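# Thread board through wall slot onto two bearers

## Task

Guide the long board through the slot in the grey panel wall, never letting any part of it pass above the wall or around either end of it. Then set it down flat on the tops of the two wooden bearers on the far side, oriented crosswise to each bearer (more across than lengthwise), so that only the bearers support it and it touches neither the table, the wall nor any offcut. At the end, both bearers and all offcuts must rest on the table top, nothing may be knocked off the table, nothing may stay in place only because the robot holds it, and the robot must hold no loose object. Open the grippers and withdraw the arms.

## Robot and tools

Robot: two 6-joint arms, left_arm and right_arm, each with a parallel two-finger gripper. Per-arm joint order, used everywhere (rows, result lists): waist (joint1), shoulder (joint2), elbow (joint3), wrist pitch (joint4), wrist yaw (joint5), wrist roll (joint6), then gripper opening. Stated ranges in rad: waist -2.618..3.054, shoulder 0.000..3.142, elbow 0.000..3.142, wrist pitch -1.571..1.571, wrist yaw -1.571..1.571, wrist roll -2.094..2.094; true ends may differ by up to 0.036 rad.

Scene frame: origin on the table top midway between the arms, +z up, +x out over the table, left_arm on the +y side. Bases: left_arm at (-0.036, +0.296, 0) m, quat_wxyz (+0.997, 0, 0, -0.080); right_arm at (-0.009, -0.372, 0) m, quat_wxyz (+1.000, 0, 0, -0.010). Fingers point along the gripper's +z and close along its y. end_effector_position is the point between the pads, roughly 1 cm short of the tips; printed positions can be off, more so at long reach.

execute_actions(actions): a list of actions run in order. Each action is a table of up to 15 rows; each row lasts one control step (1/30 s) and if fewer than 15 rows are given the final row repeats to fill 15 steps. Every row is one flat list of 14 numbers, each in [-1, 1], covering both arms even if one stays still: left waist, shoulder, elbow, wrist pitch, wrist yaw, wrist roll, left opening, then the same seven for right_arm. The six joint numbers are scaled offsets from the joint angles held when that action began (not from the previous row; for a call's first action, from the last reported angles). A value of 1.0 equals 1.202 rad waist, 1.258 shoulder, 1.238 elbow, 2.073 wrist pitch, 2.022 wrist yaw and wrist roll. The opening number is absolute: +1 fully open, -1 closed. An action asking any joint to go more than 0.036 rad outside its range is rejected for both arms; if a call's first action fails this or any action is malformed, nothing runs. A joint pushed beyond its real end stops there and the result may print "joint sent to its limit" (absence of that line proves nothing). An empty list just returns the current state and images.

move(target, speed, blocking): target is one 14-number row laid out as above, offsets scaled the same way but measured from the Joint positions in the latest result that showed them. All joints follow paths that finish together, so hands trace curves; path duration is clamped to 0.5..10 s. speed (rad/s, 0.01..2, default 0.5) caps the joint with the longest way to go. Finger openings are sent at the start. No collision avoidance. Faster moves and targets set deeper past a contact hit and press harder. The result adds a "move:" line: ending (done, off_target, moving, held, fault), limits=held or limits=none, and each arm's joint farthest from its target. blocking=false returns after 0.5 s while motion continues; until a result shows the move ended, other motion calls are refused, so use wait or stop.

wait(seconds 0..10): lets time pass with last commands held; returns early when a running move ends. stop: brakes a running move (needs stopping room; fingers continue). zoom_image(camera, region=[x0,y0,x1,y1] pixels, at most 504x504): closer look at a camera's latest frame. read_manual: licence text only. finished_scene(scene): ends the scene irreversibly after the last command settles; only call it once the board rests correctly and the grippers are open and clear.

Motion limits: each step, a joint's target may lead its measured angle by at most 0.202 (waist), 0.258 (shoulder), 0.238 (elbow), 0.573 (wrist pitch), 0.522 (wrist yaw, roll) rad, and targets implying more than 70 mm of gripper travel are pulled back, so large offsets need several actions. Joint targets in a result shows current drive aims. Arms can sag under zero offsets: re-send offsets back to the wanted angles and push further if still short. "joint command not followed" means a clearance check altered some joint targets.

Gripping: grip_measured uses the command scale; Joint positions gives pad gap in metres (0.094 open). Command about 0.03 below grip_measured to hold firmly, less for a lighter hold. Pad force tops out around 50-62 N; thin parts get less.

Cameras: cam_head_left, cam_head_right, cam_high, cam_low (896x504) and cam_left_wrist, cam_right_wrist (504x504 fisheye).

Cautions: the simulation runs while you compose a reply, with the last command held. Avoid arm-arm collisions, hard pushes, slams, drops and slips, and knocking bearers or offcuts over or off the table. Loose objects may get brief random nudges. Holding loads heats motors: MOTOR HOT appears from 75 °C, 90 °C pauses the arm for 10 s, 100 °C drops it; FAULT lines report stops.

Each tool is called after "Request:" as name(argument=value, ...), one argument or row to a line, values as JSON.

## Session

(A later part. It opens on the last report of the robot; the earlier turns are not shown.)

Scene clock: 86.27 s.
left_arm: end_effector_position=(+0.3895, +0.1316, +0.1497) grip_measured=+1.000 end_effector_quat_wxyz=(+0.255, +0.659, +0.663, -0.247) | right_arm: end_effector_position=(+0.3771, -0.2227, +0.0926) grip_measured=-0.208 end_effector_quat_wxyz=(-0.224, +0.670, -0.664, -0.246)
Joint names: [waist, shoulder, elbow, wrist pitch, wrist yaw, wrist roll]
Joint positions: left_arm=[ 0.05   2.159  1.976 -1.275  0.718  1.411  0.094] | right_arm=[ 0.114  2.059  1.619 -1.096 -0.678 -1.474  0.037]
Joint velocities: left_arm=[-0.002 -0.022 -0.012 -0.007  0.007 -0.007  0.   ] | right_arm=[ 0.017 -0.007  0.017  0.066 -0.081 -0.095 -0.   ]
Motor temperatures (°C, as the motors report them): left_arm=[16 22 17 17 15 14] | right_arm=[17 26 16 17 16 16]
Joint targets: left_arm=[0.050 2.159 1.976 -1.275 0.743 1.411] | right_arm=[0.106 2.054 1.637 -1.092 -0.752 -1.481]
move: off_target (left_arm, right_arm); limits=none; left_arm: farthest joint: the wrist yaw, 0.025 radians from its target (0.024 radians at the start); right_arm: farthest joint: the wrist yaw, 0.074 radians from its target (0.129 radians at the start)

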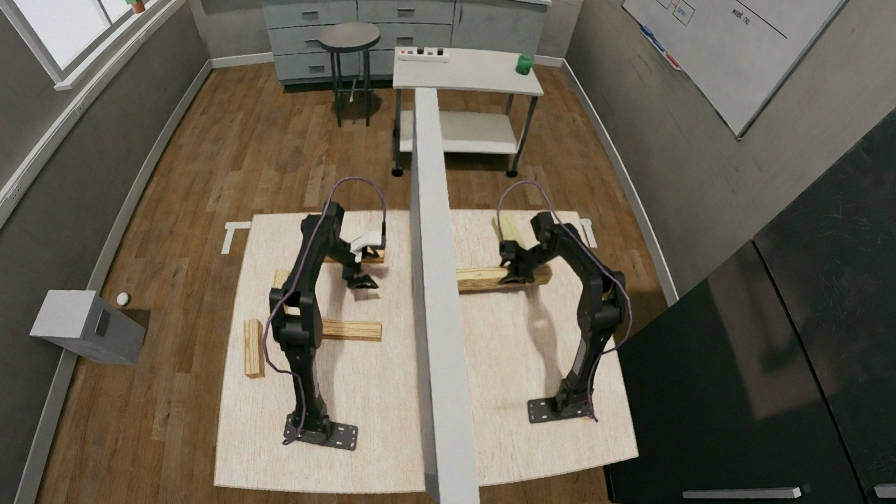

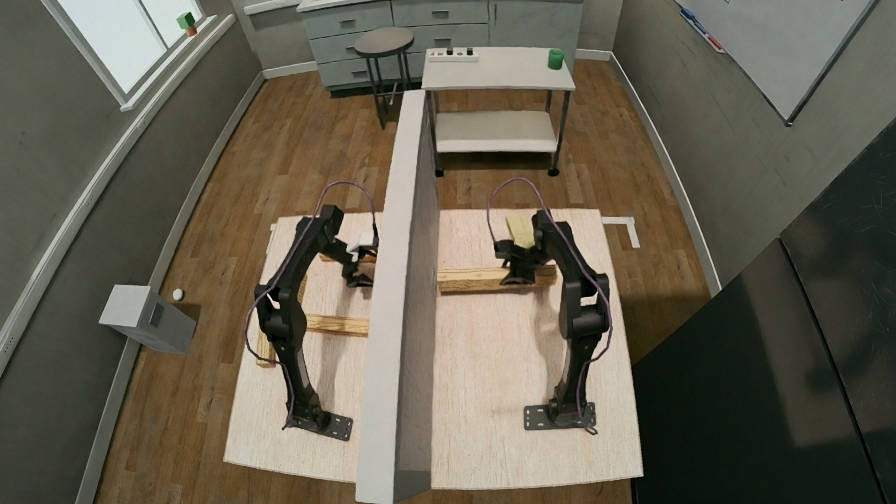

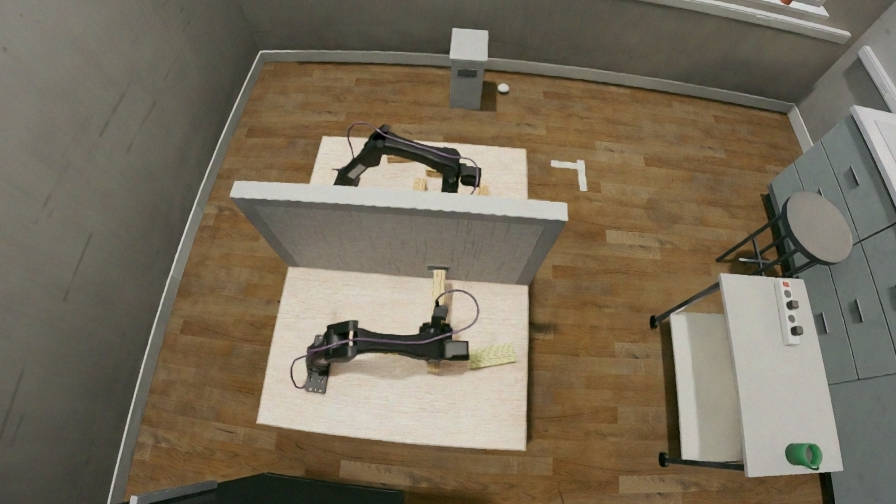

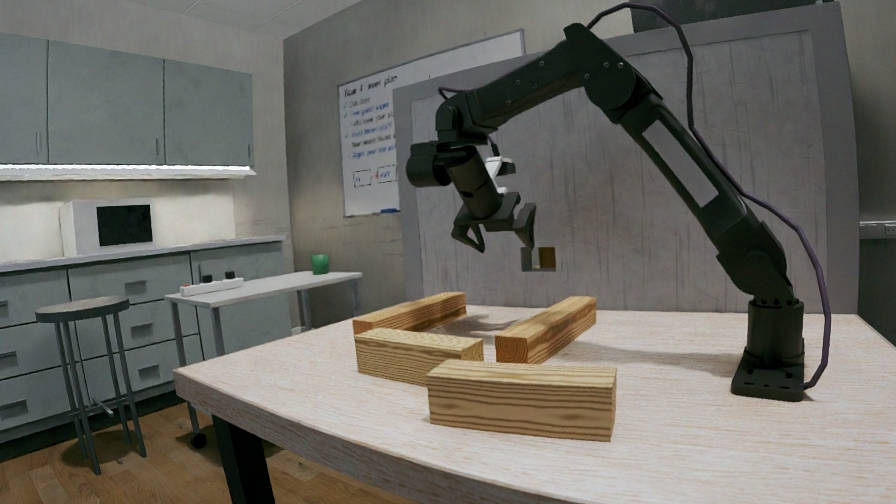

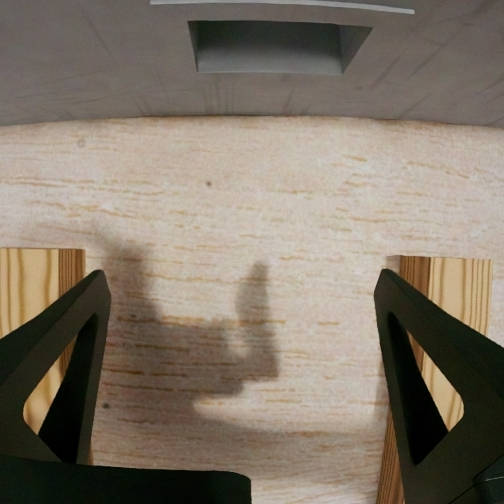

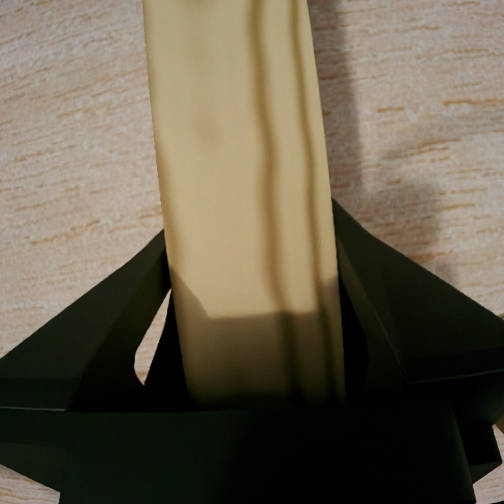

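Request:
zoom_image(
  camera="cam_high",
  region=[415, 255, 465, 290],
)

Region (415, 255, 465, 290) of cam_high's 896x504 image, scaled by 10.080, with more detail than that image has; it fills the top 353 rows of this view, and the rest is white.

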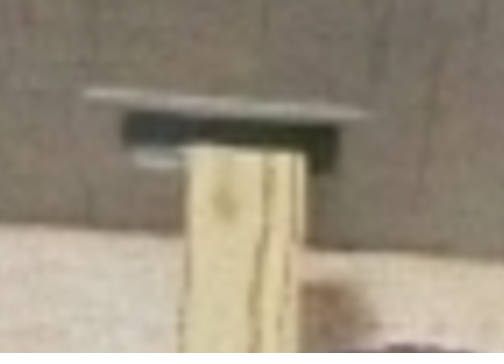

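Request:
move(
  target=[0,0,0,0,0.012,0,1, -0.0807,-0.477,-0.554,0.430,-0.042,-0.049,-0.25],
  speed=0.5,
)

Scene clock: 91.83 s.
left_arm: end_effector_position=(+0.3895, +0.1317, +0.1496) grip_measured=+1.000 end_effector_quat_wxyz=(+0.254, +0.659, +0.663, -0.247) | right_arm: end_effector_position=(+0.3718, -0.2534, +0.1532) grip_measured=-0.207 end_effector_quat_wxyz=(-0.472, +0.709, -0.523, +0.018)
Joint names: [waist, shoulder, elbow, wrist pitch, wrist yaw, wrist roll]
Joint positions: left_arm=[ 0.05   2.159  1.976 -1.275  0.718  1.411  0.094] | right_arm=[ 0.026  1.496  0.937 -0.254 -0.705 -1.575  0.037]
Joint velocities: left_arm=[ 0.017 -0.012  0.007  0.007 -0.051 -0.037  0.   ] | right_arm=[-0.032  0.002 -0.017  0.007 -0.037  0.007 -0.001]
Motor temperatures (°C, as the motors report them): left_arm=[16 22 17 17 15 14] | right_arm=[17 26 16 17 16 16]
Joint targets: left_arm=[0.050 2.159 1.976 -1.275 0.742 1.411] | right_arm=[0.017 1.459 0.933 -0.205 -0.763 -1.573]
move: off_target (left_arm, right_arm); limits=none; left_arm: farthest joint: the wrist yaw, 0.025 radians from its target (0.024 radians at the start); right_arm: farthest joint: the wrist yaw, 0.058 radians from its target (0.085 radians at the start)

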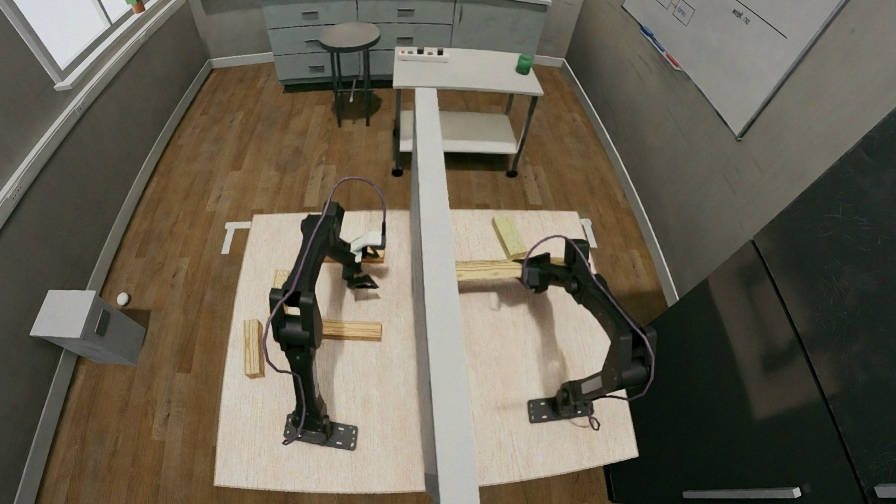

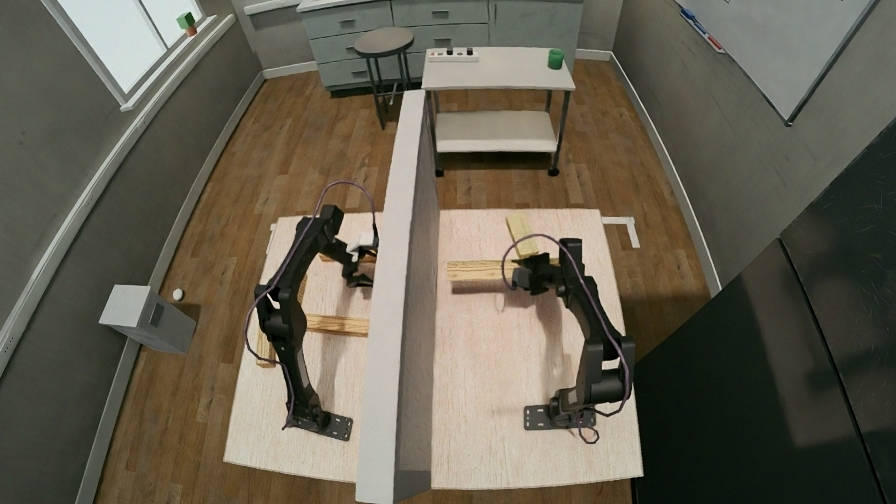

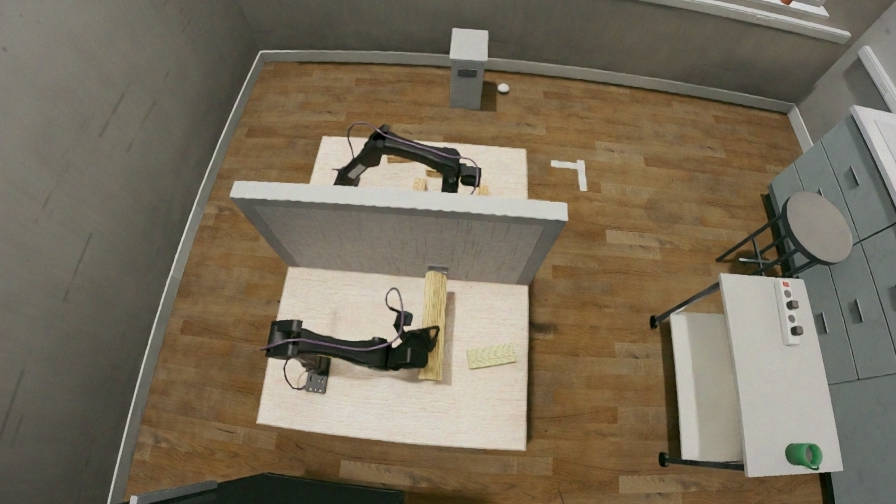

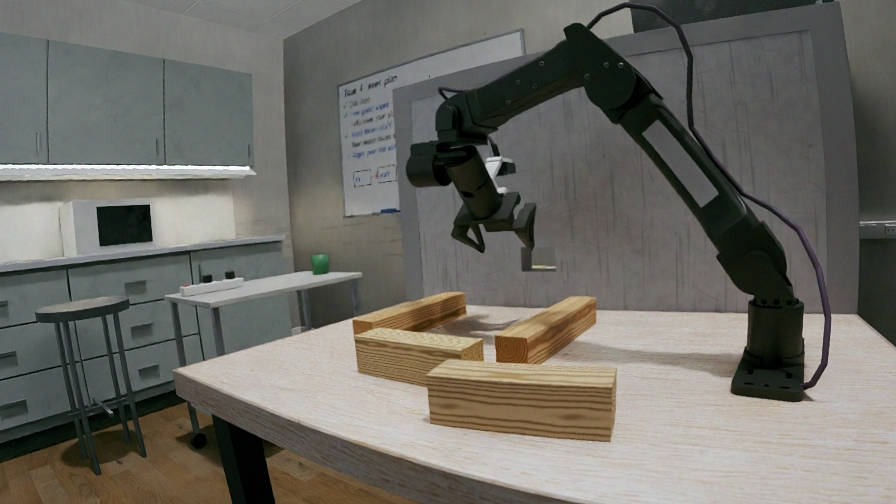

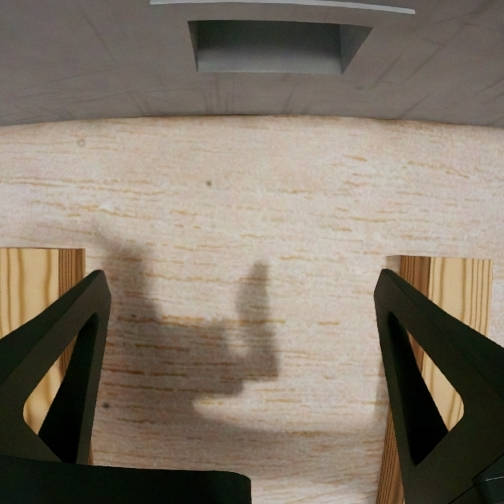

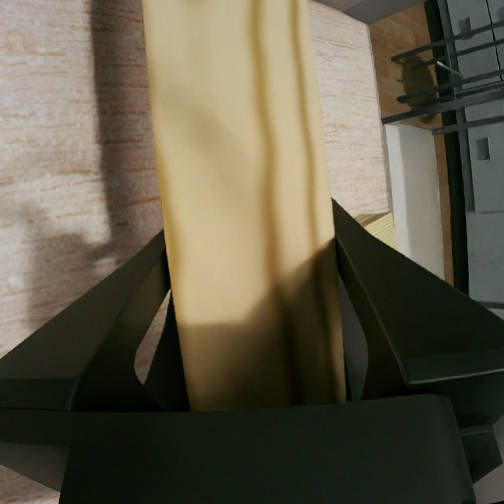

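Request:
zoom_image(
  camera="cam_high",
  region=[400, 265, 470, 385],
)

Region (400, 265, 470, 385) of cam_high's 896x504 image, scaled by 4.200, with more detail than that image has; it fills the left 294 columns of this view, and the rest is white.

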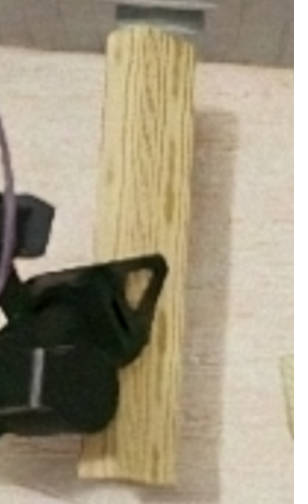

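Request:
move(
  target=[0,0,0,0,0.012,0,1, 0.0205,0.2385,-0.2262,0.5475,-0.001,0.0086,-0.25],
  speed=0.5,
)

Scene clock: 95.23 s.
left_arm: end_effector_position=(+0.3895, +0.1317, +0.1495) grip_measured=+1.000 end_effector_quat_wxyz=(+0.254, +0.659, +0.663, -0.247) | right_arm: end_effector_position=(+0.4241, -0.2503, +0.1107) grip_measured=-0.206 end_effector_quat_wxyz=(-0.581, +0.684, -0.397, +0.193)
Joint names: [waist, shoulder, elbow, wrist pitch, wrist yaw, wrist roll]
Joint positions: left_arm=[ 0.05   2.159  1.976 -1.275  0.717  1.411  0.094] | right_arm=[ 0.041  1.801  0.662  0.811 -0.677 -1.575  0.037]
Joint velocities: left_arm=[-0.012 -0.007  0.012 -0.037  0.022 -0.037  0.   ] | right_arm=[ 0.017 -0.022 -0.002  0.066 -0.037 -0.037 -0.   ]
Motor temperatures (°C, as the motors report them): left_arm=[16 22 17 17 15 14] | right_arm=[17 25 16 18 16 16]
Joint targets: left_arm=[0.050 2.159 1.976 -1.275 0.742 1.411] | right_arm=[0.051 1.796 0.657 0.880 -0.707 -1.558]
move: off_target (left_arm, right_arm); limits=none; left_arm: farthest joint: the wrist yaw, 0.025 radians from its target (0.025 radians at the start); right_arm: farthest joint: the wrist pitch, 0.070 radians from its target (1.135 radians at the start)

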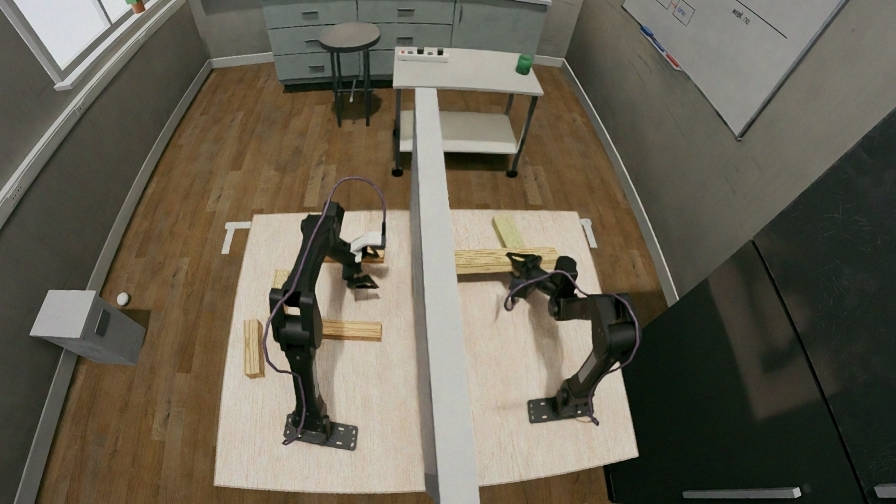

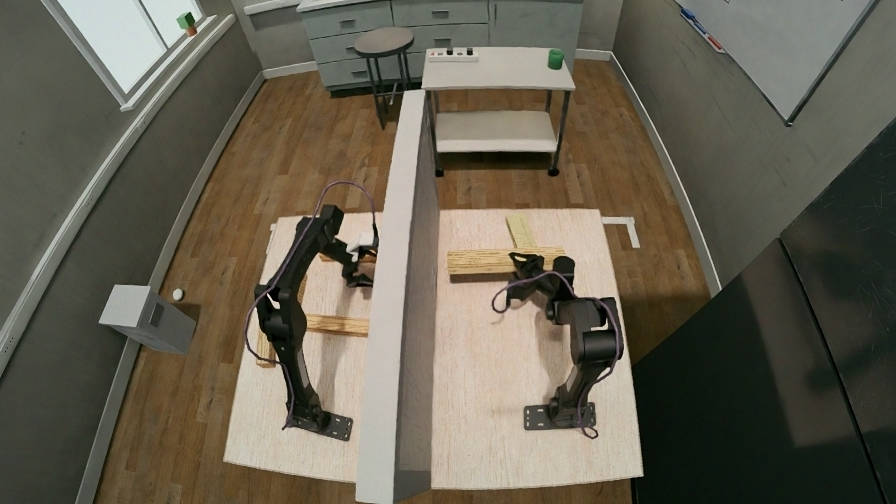

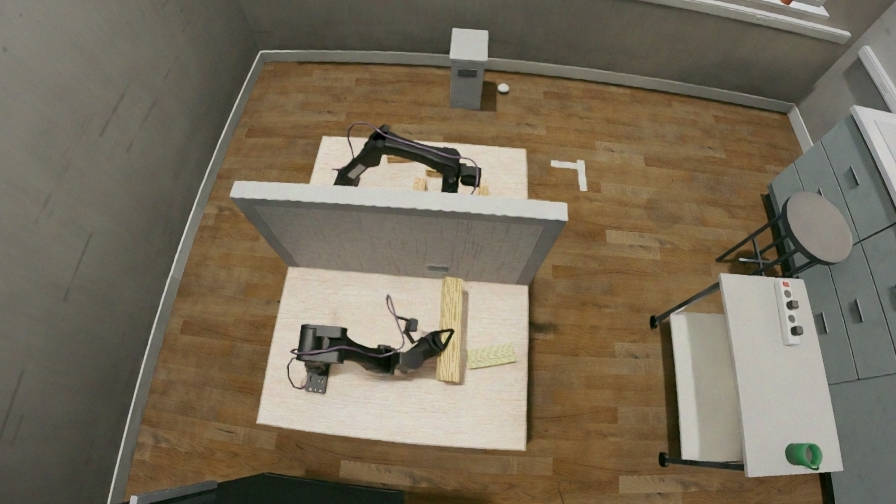

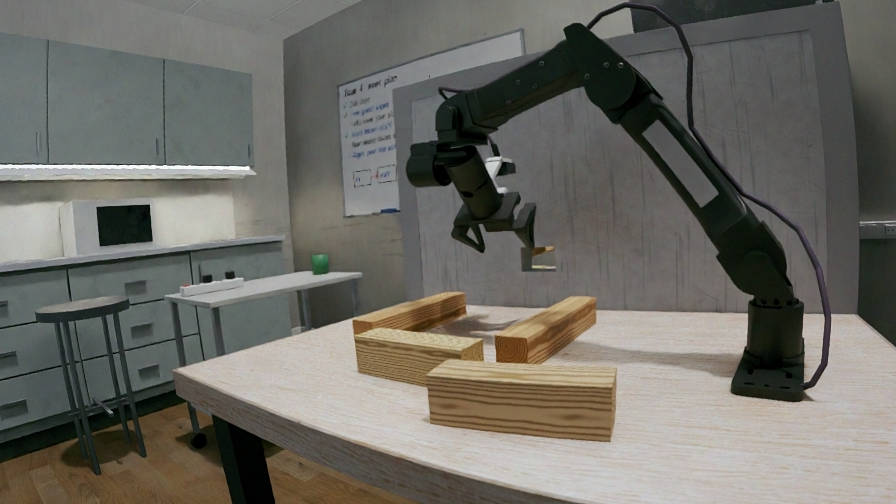

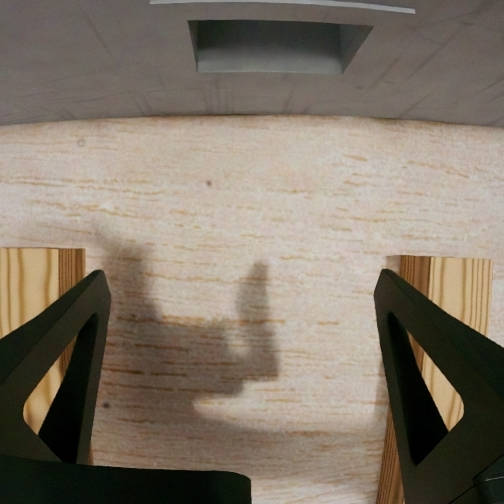

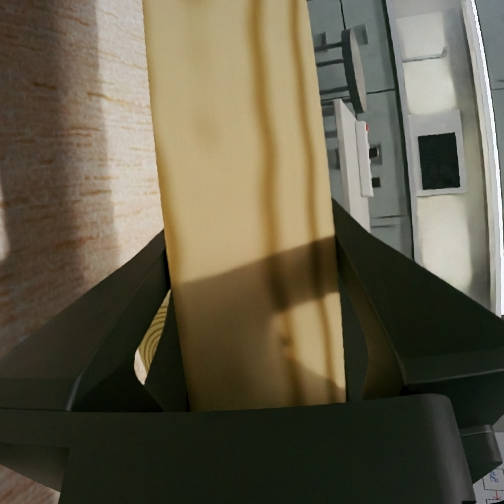

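Request:
move(
  target=[0,0,0,0,0.012,0,1, 0.0122,0.1884,-0.080,0.190,-0.005,0.015,-0.25],
  speed=0.3,
)

Scene clock: 97.57 s.
left_arm: end_effector_position=(+0.3895, +0.1318, +0.1495) grip_measured=+1.000 end_effector_quat_wxyz=(+0.254, +0.659, +0.663, -0.247) | right_arm: end_effector_position=(+0.4110, -0.2497, +0.0468) grip_measured=-0.206 end_effector_quat_wxyz=(-0.579, +0.682, -0.405, +0.189)
Joint names: [waist, shoulder, elbow, wrist pitch, wrist yaw, wrist roll]
Joint positions: left_arm=[ 0.05   2.159  1.976 -1.275  0.717  1.411  0.094] | right_arm=[ 0.047  2.042  0.572  1.136 -0.666 -1.562  0.037]
Joint velocities: left_arm=[-0.007  0.012 -0.007 -0.051  0.051  0.007  0.   ] | right_arm=[-0.007  0.002 -0.007 -0.081 -0.022  0.022  0.001]
Motor temperatures (°C, as the motors report them): left_arm=[16 22 17 17 15 14] | right_arm=[17 25 16 19 15 16]
Joint targets: left_arm=[0.050 2.159 1.976 -1.275 0.742 1.411] | right_arm=[0.056 2.038 0.563 1.205 -0.687 -1.545]
move: off_target (left_arm, right_arm); limits=none; left_arm: farthest joint: the wrist yaw, 0.024 radians from its target (0.024 radians at the start); right_arm: farthest joint: the wrist pitch, 0.069 radians from its target (0.393 radians at the start)

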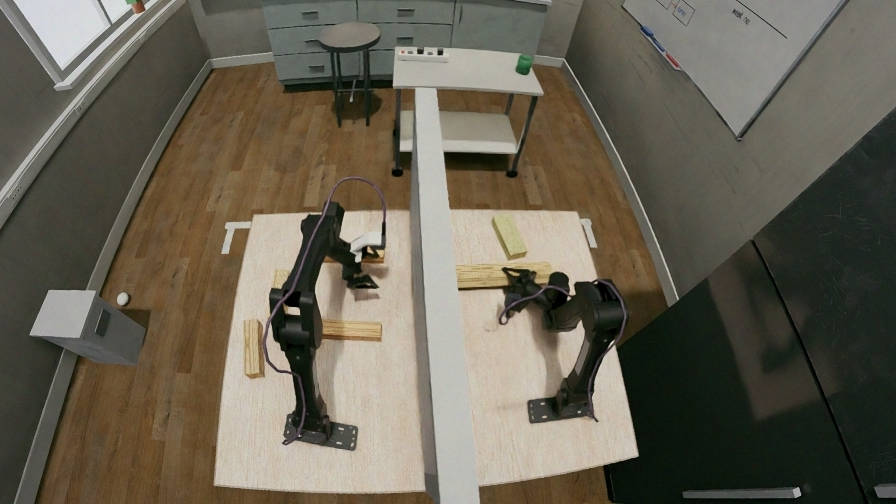

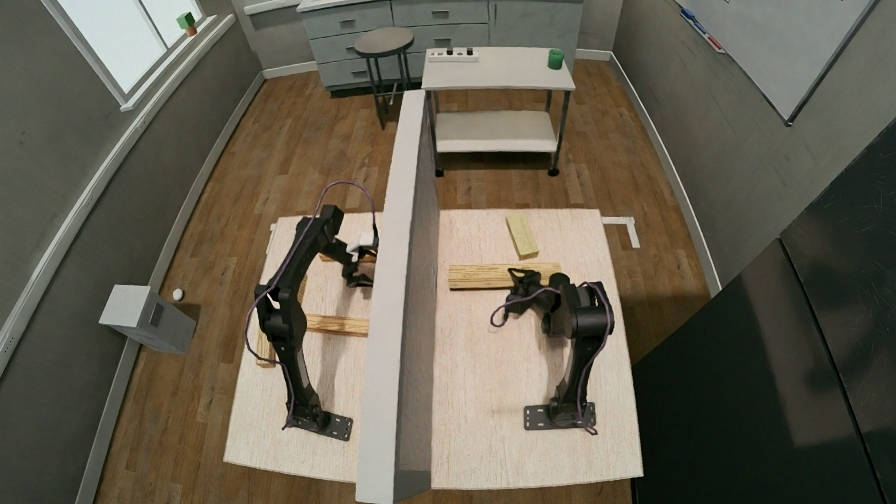

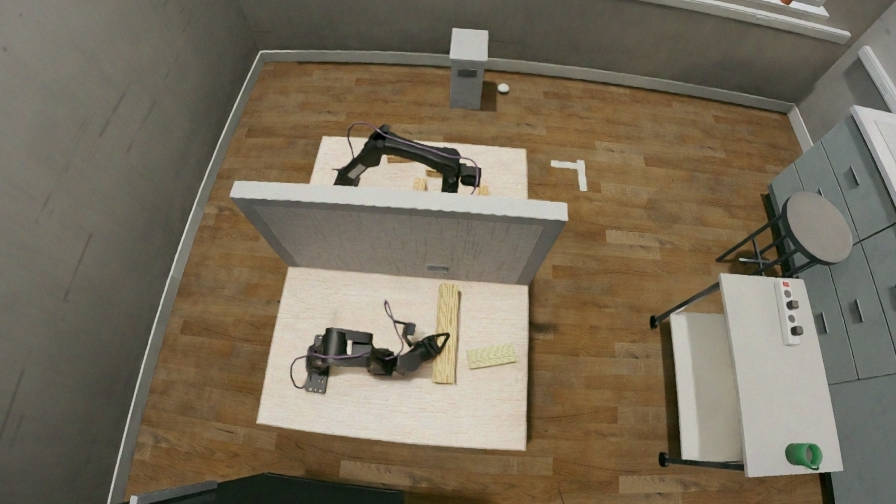

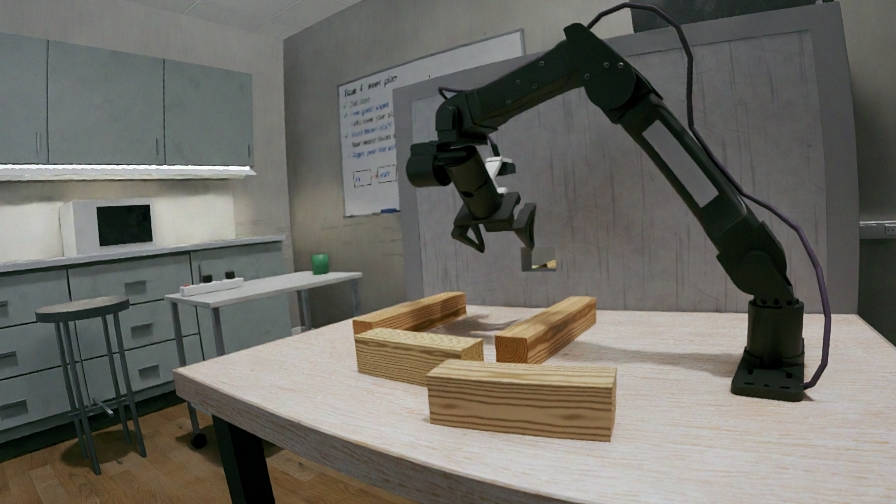

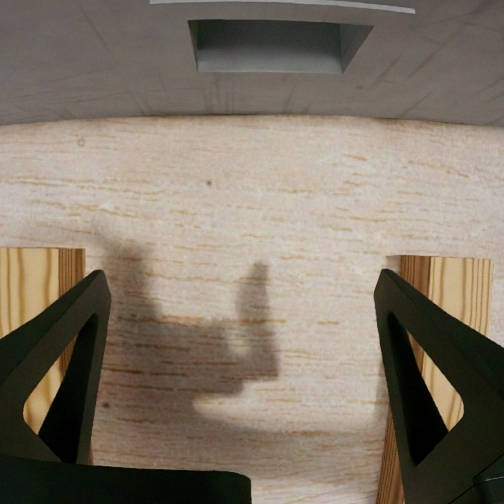

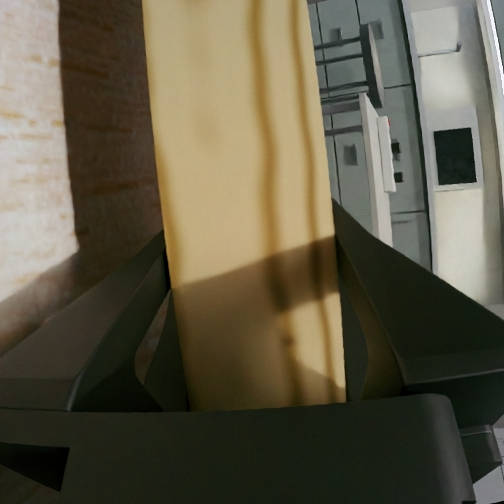

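Request:
execute_actions(
  actions=[
    [[0,0,0,0,0.012,0,1, 0,0,0,0.033,-0.01,0,0.2]],
  ],
)

Scene clock: 98.27 s.
left_arm: end_effector_position=(+0.3895, +0.1318, +0.1495) grip_measured=+1.000 end_effector_quat_wxyz=(+0.254, +0.659, +0.663, -0.247) | right_arm: end_effector_position=(+0.4142, -0.2489, +0.0586) grip_measured=+0.198 end_effector_quat_wxyz=(-0.592, +0.677, -0.385, +0.208)
Joint names: [waist, shoulder, elbow, wrist pitch, wrist yaw, wrist roll]
Joint positions: left_arm=[ 0.05   2.159  1.976 -1.275  0.717  1.411  0.094] | right_arm=[ 0.047  2.044  0.572  1.196 -0.671 -1.565  0.056]
Joint velocities: left_arm=[ 0.002  0.012 -0.002  0.037  0.051 -0.037  0.   ] | right_arm=[-0.012  0.002 -0.012  0.037 -0.051 -0.022 -0.   ]
Motor temperatures (°C, as the motors report them): left_arm=[16 22 17 17 16 14] | right_arm=[17 25 16 19 15 16]
Joint targets: left_arm=[0.050 2.159 1.976 -1.275 0.741 1.411] | right_arm=[0.047 2.042 0.572 1.205 -0.686 -1.562]
Step readings (joint positions):
0: left_arm=[0.050 2.159 1.976 -1.275 0.717 1.411] | right_arm=[0.047 2.042 0.572 1.136 -0.666 -1.562]
1: left_arm=[0.050 2.159 1.976 -1.275 0.717 1.411] | right_arm=[0.047 2.042 0.572 1.140 -0.667 -1.562]
2: left_arm=[0.050 2.159 1.976 -1.275 0.717 1.411] | right_arm=[0.047 2.042 0.572 1.142 -0.666 -1.563]
4: left_arm=[0.050 2.159 1.976 -1.275 0.717 1.411] | right_arm=[0.047 2.044 0.572 1.143 -0.667 -1.564]
8: left_arm=[0.050 2.159 1.976 -1.275 0.717 1.411] | right_arm=[0.047 2.044 0.572 1.160 -0.669 -1.564]
15: Joint positions above

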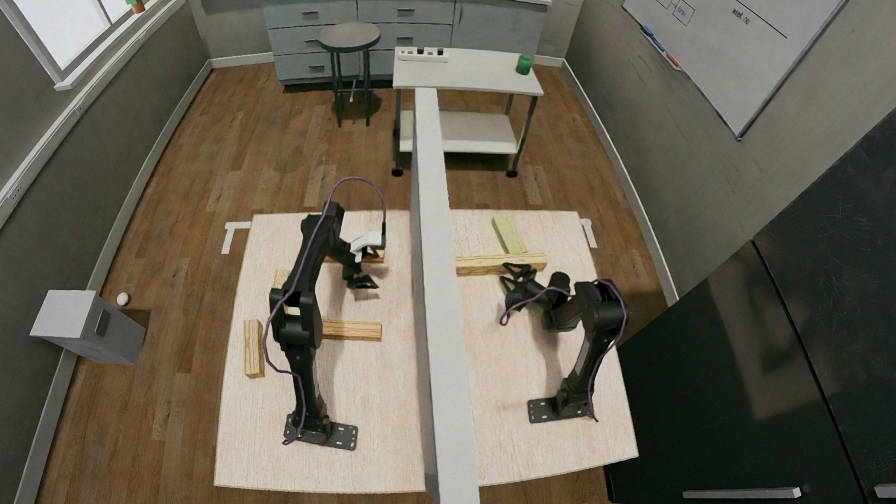

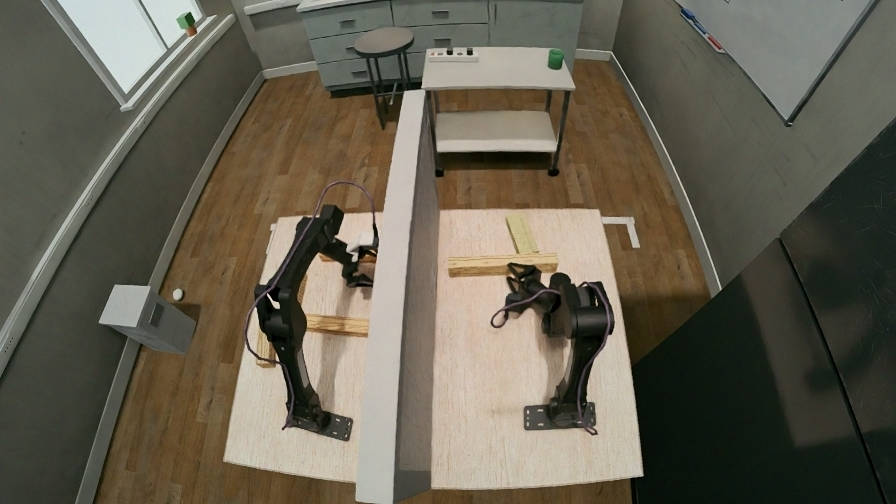

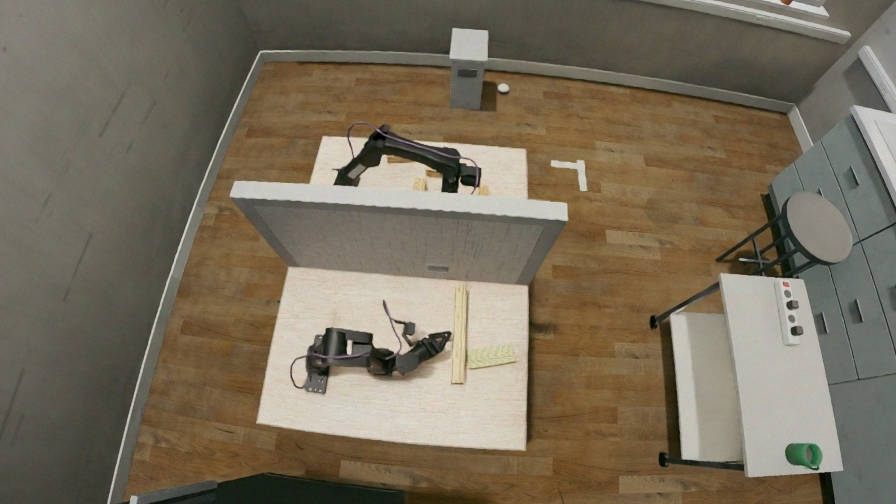

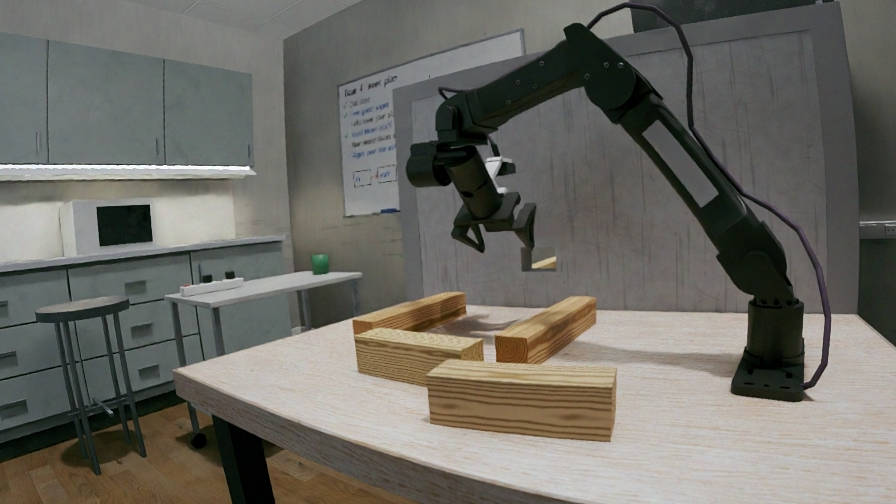

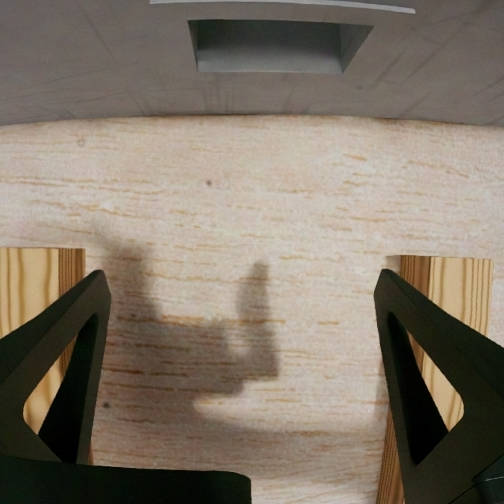

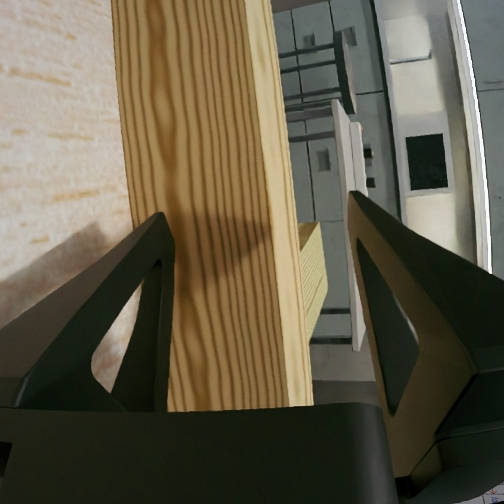

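Request:
execute_actions(
  actions=[],
)

Scene clock: 98.43 s.
left_arm: end_effector_position=(+0.3895, +0.1318, +0.1495) grip_measured=+1.000 end_effector_quat_wxyz=(+0.254, +0.659, +0.663, -0.247) | right_arm: end_effector_position=(+0.4144, -0.2489, +0.0596) grip_measured=+0.198 end_effector_quat_wxyz=(-0.593, +0.676, -0.384, +0.209)
Joint names: [waist, shoulder, elbow, wrist pitch, wrist yaw, wrist roll]
Joint positions: left_arm=[ 0.05   2.159  1.976 -1.275  0.717  1.411  0.094] | right_arm=[ 0.047  2.044  0.572  1.201 -0.671 -1.565  0.056]
Joint velocities: left_arm=[-0.002 -0.012 -0.012 -0.022  0.007  0.066  0.   ] | right_arm=[-0.012 -0.007 -0.012 -0.007 -0.022 -0.022 -0.001]
Motor temperatures (°C, as the motors report them): left_arm=[16 22 17 17 16 14] | right_arm=[17 25 16 19 15 16]
Joint targets: left_arm=[0.050 2.159 1.976 -1.275 0.741 1.411] | right_arm=[0.047 2.042 0.572 1.204 -0.686 -1.562]

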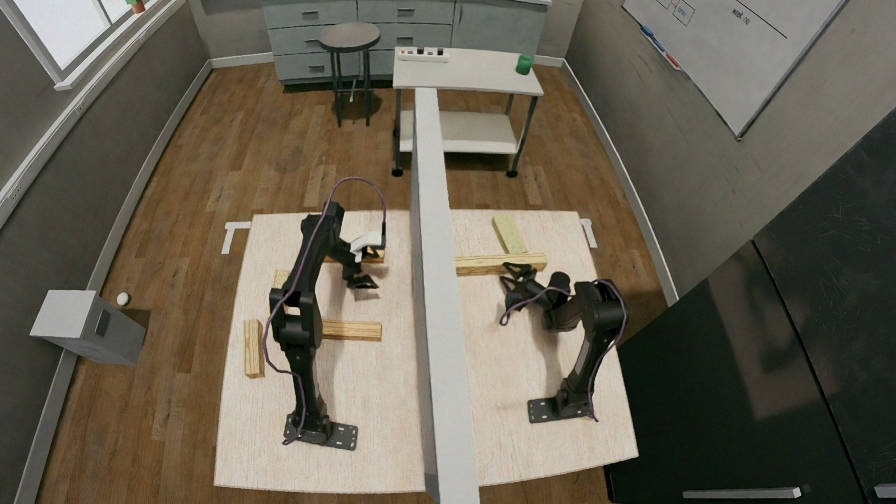

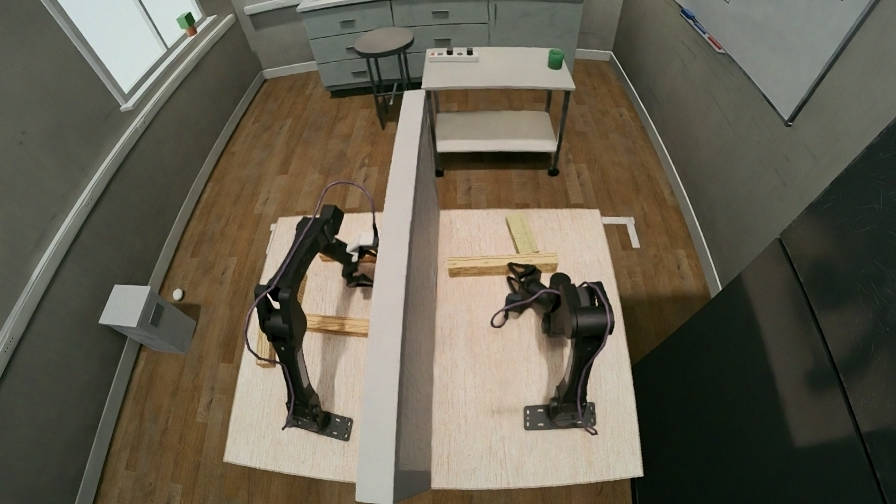

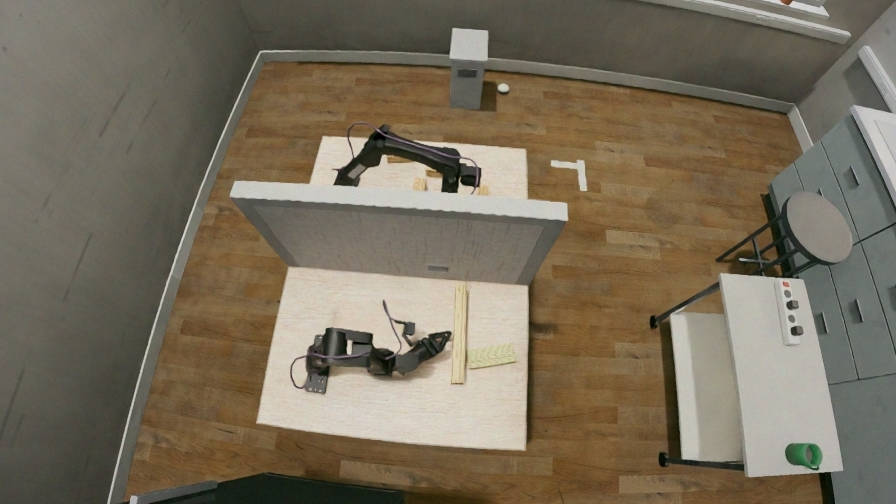

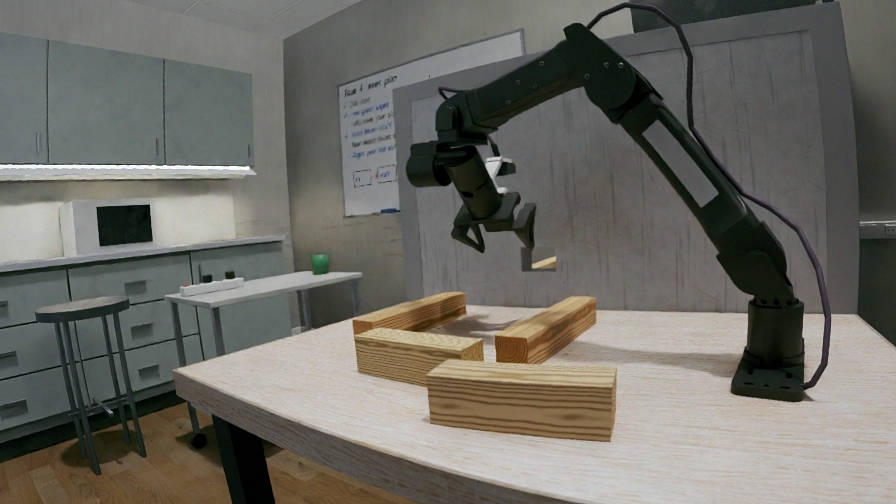

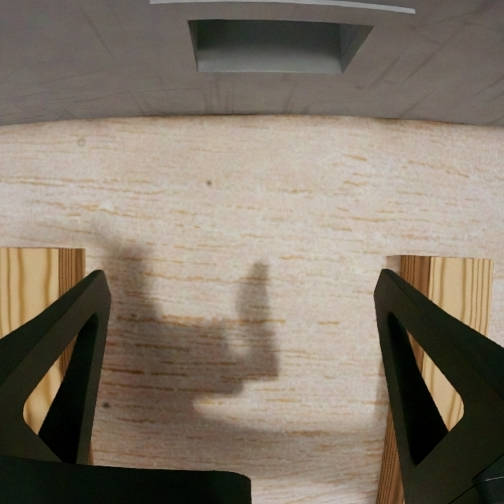

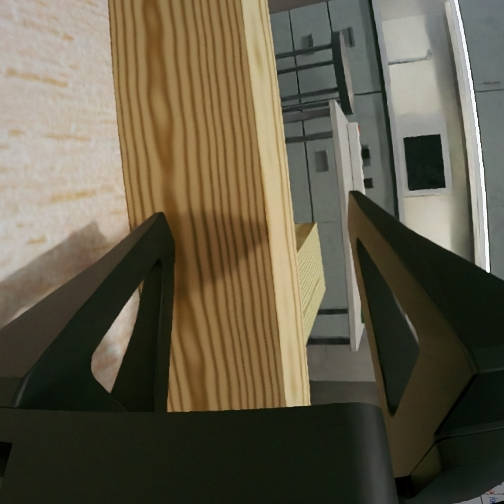

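Request:
zoom_image(
  camera="cam_head_right",
  region=[430, 205, 610, 305],
)

Region (430, 205, 610, 305) of cam_head_right's 896x504 image, scaled by 2.800, with more detail than that image has.

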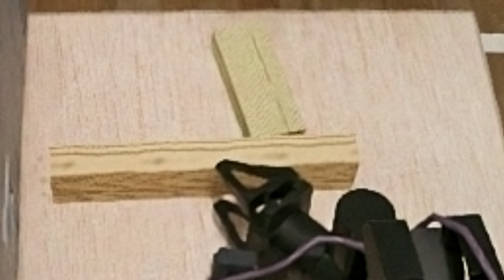

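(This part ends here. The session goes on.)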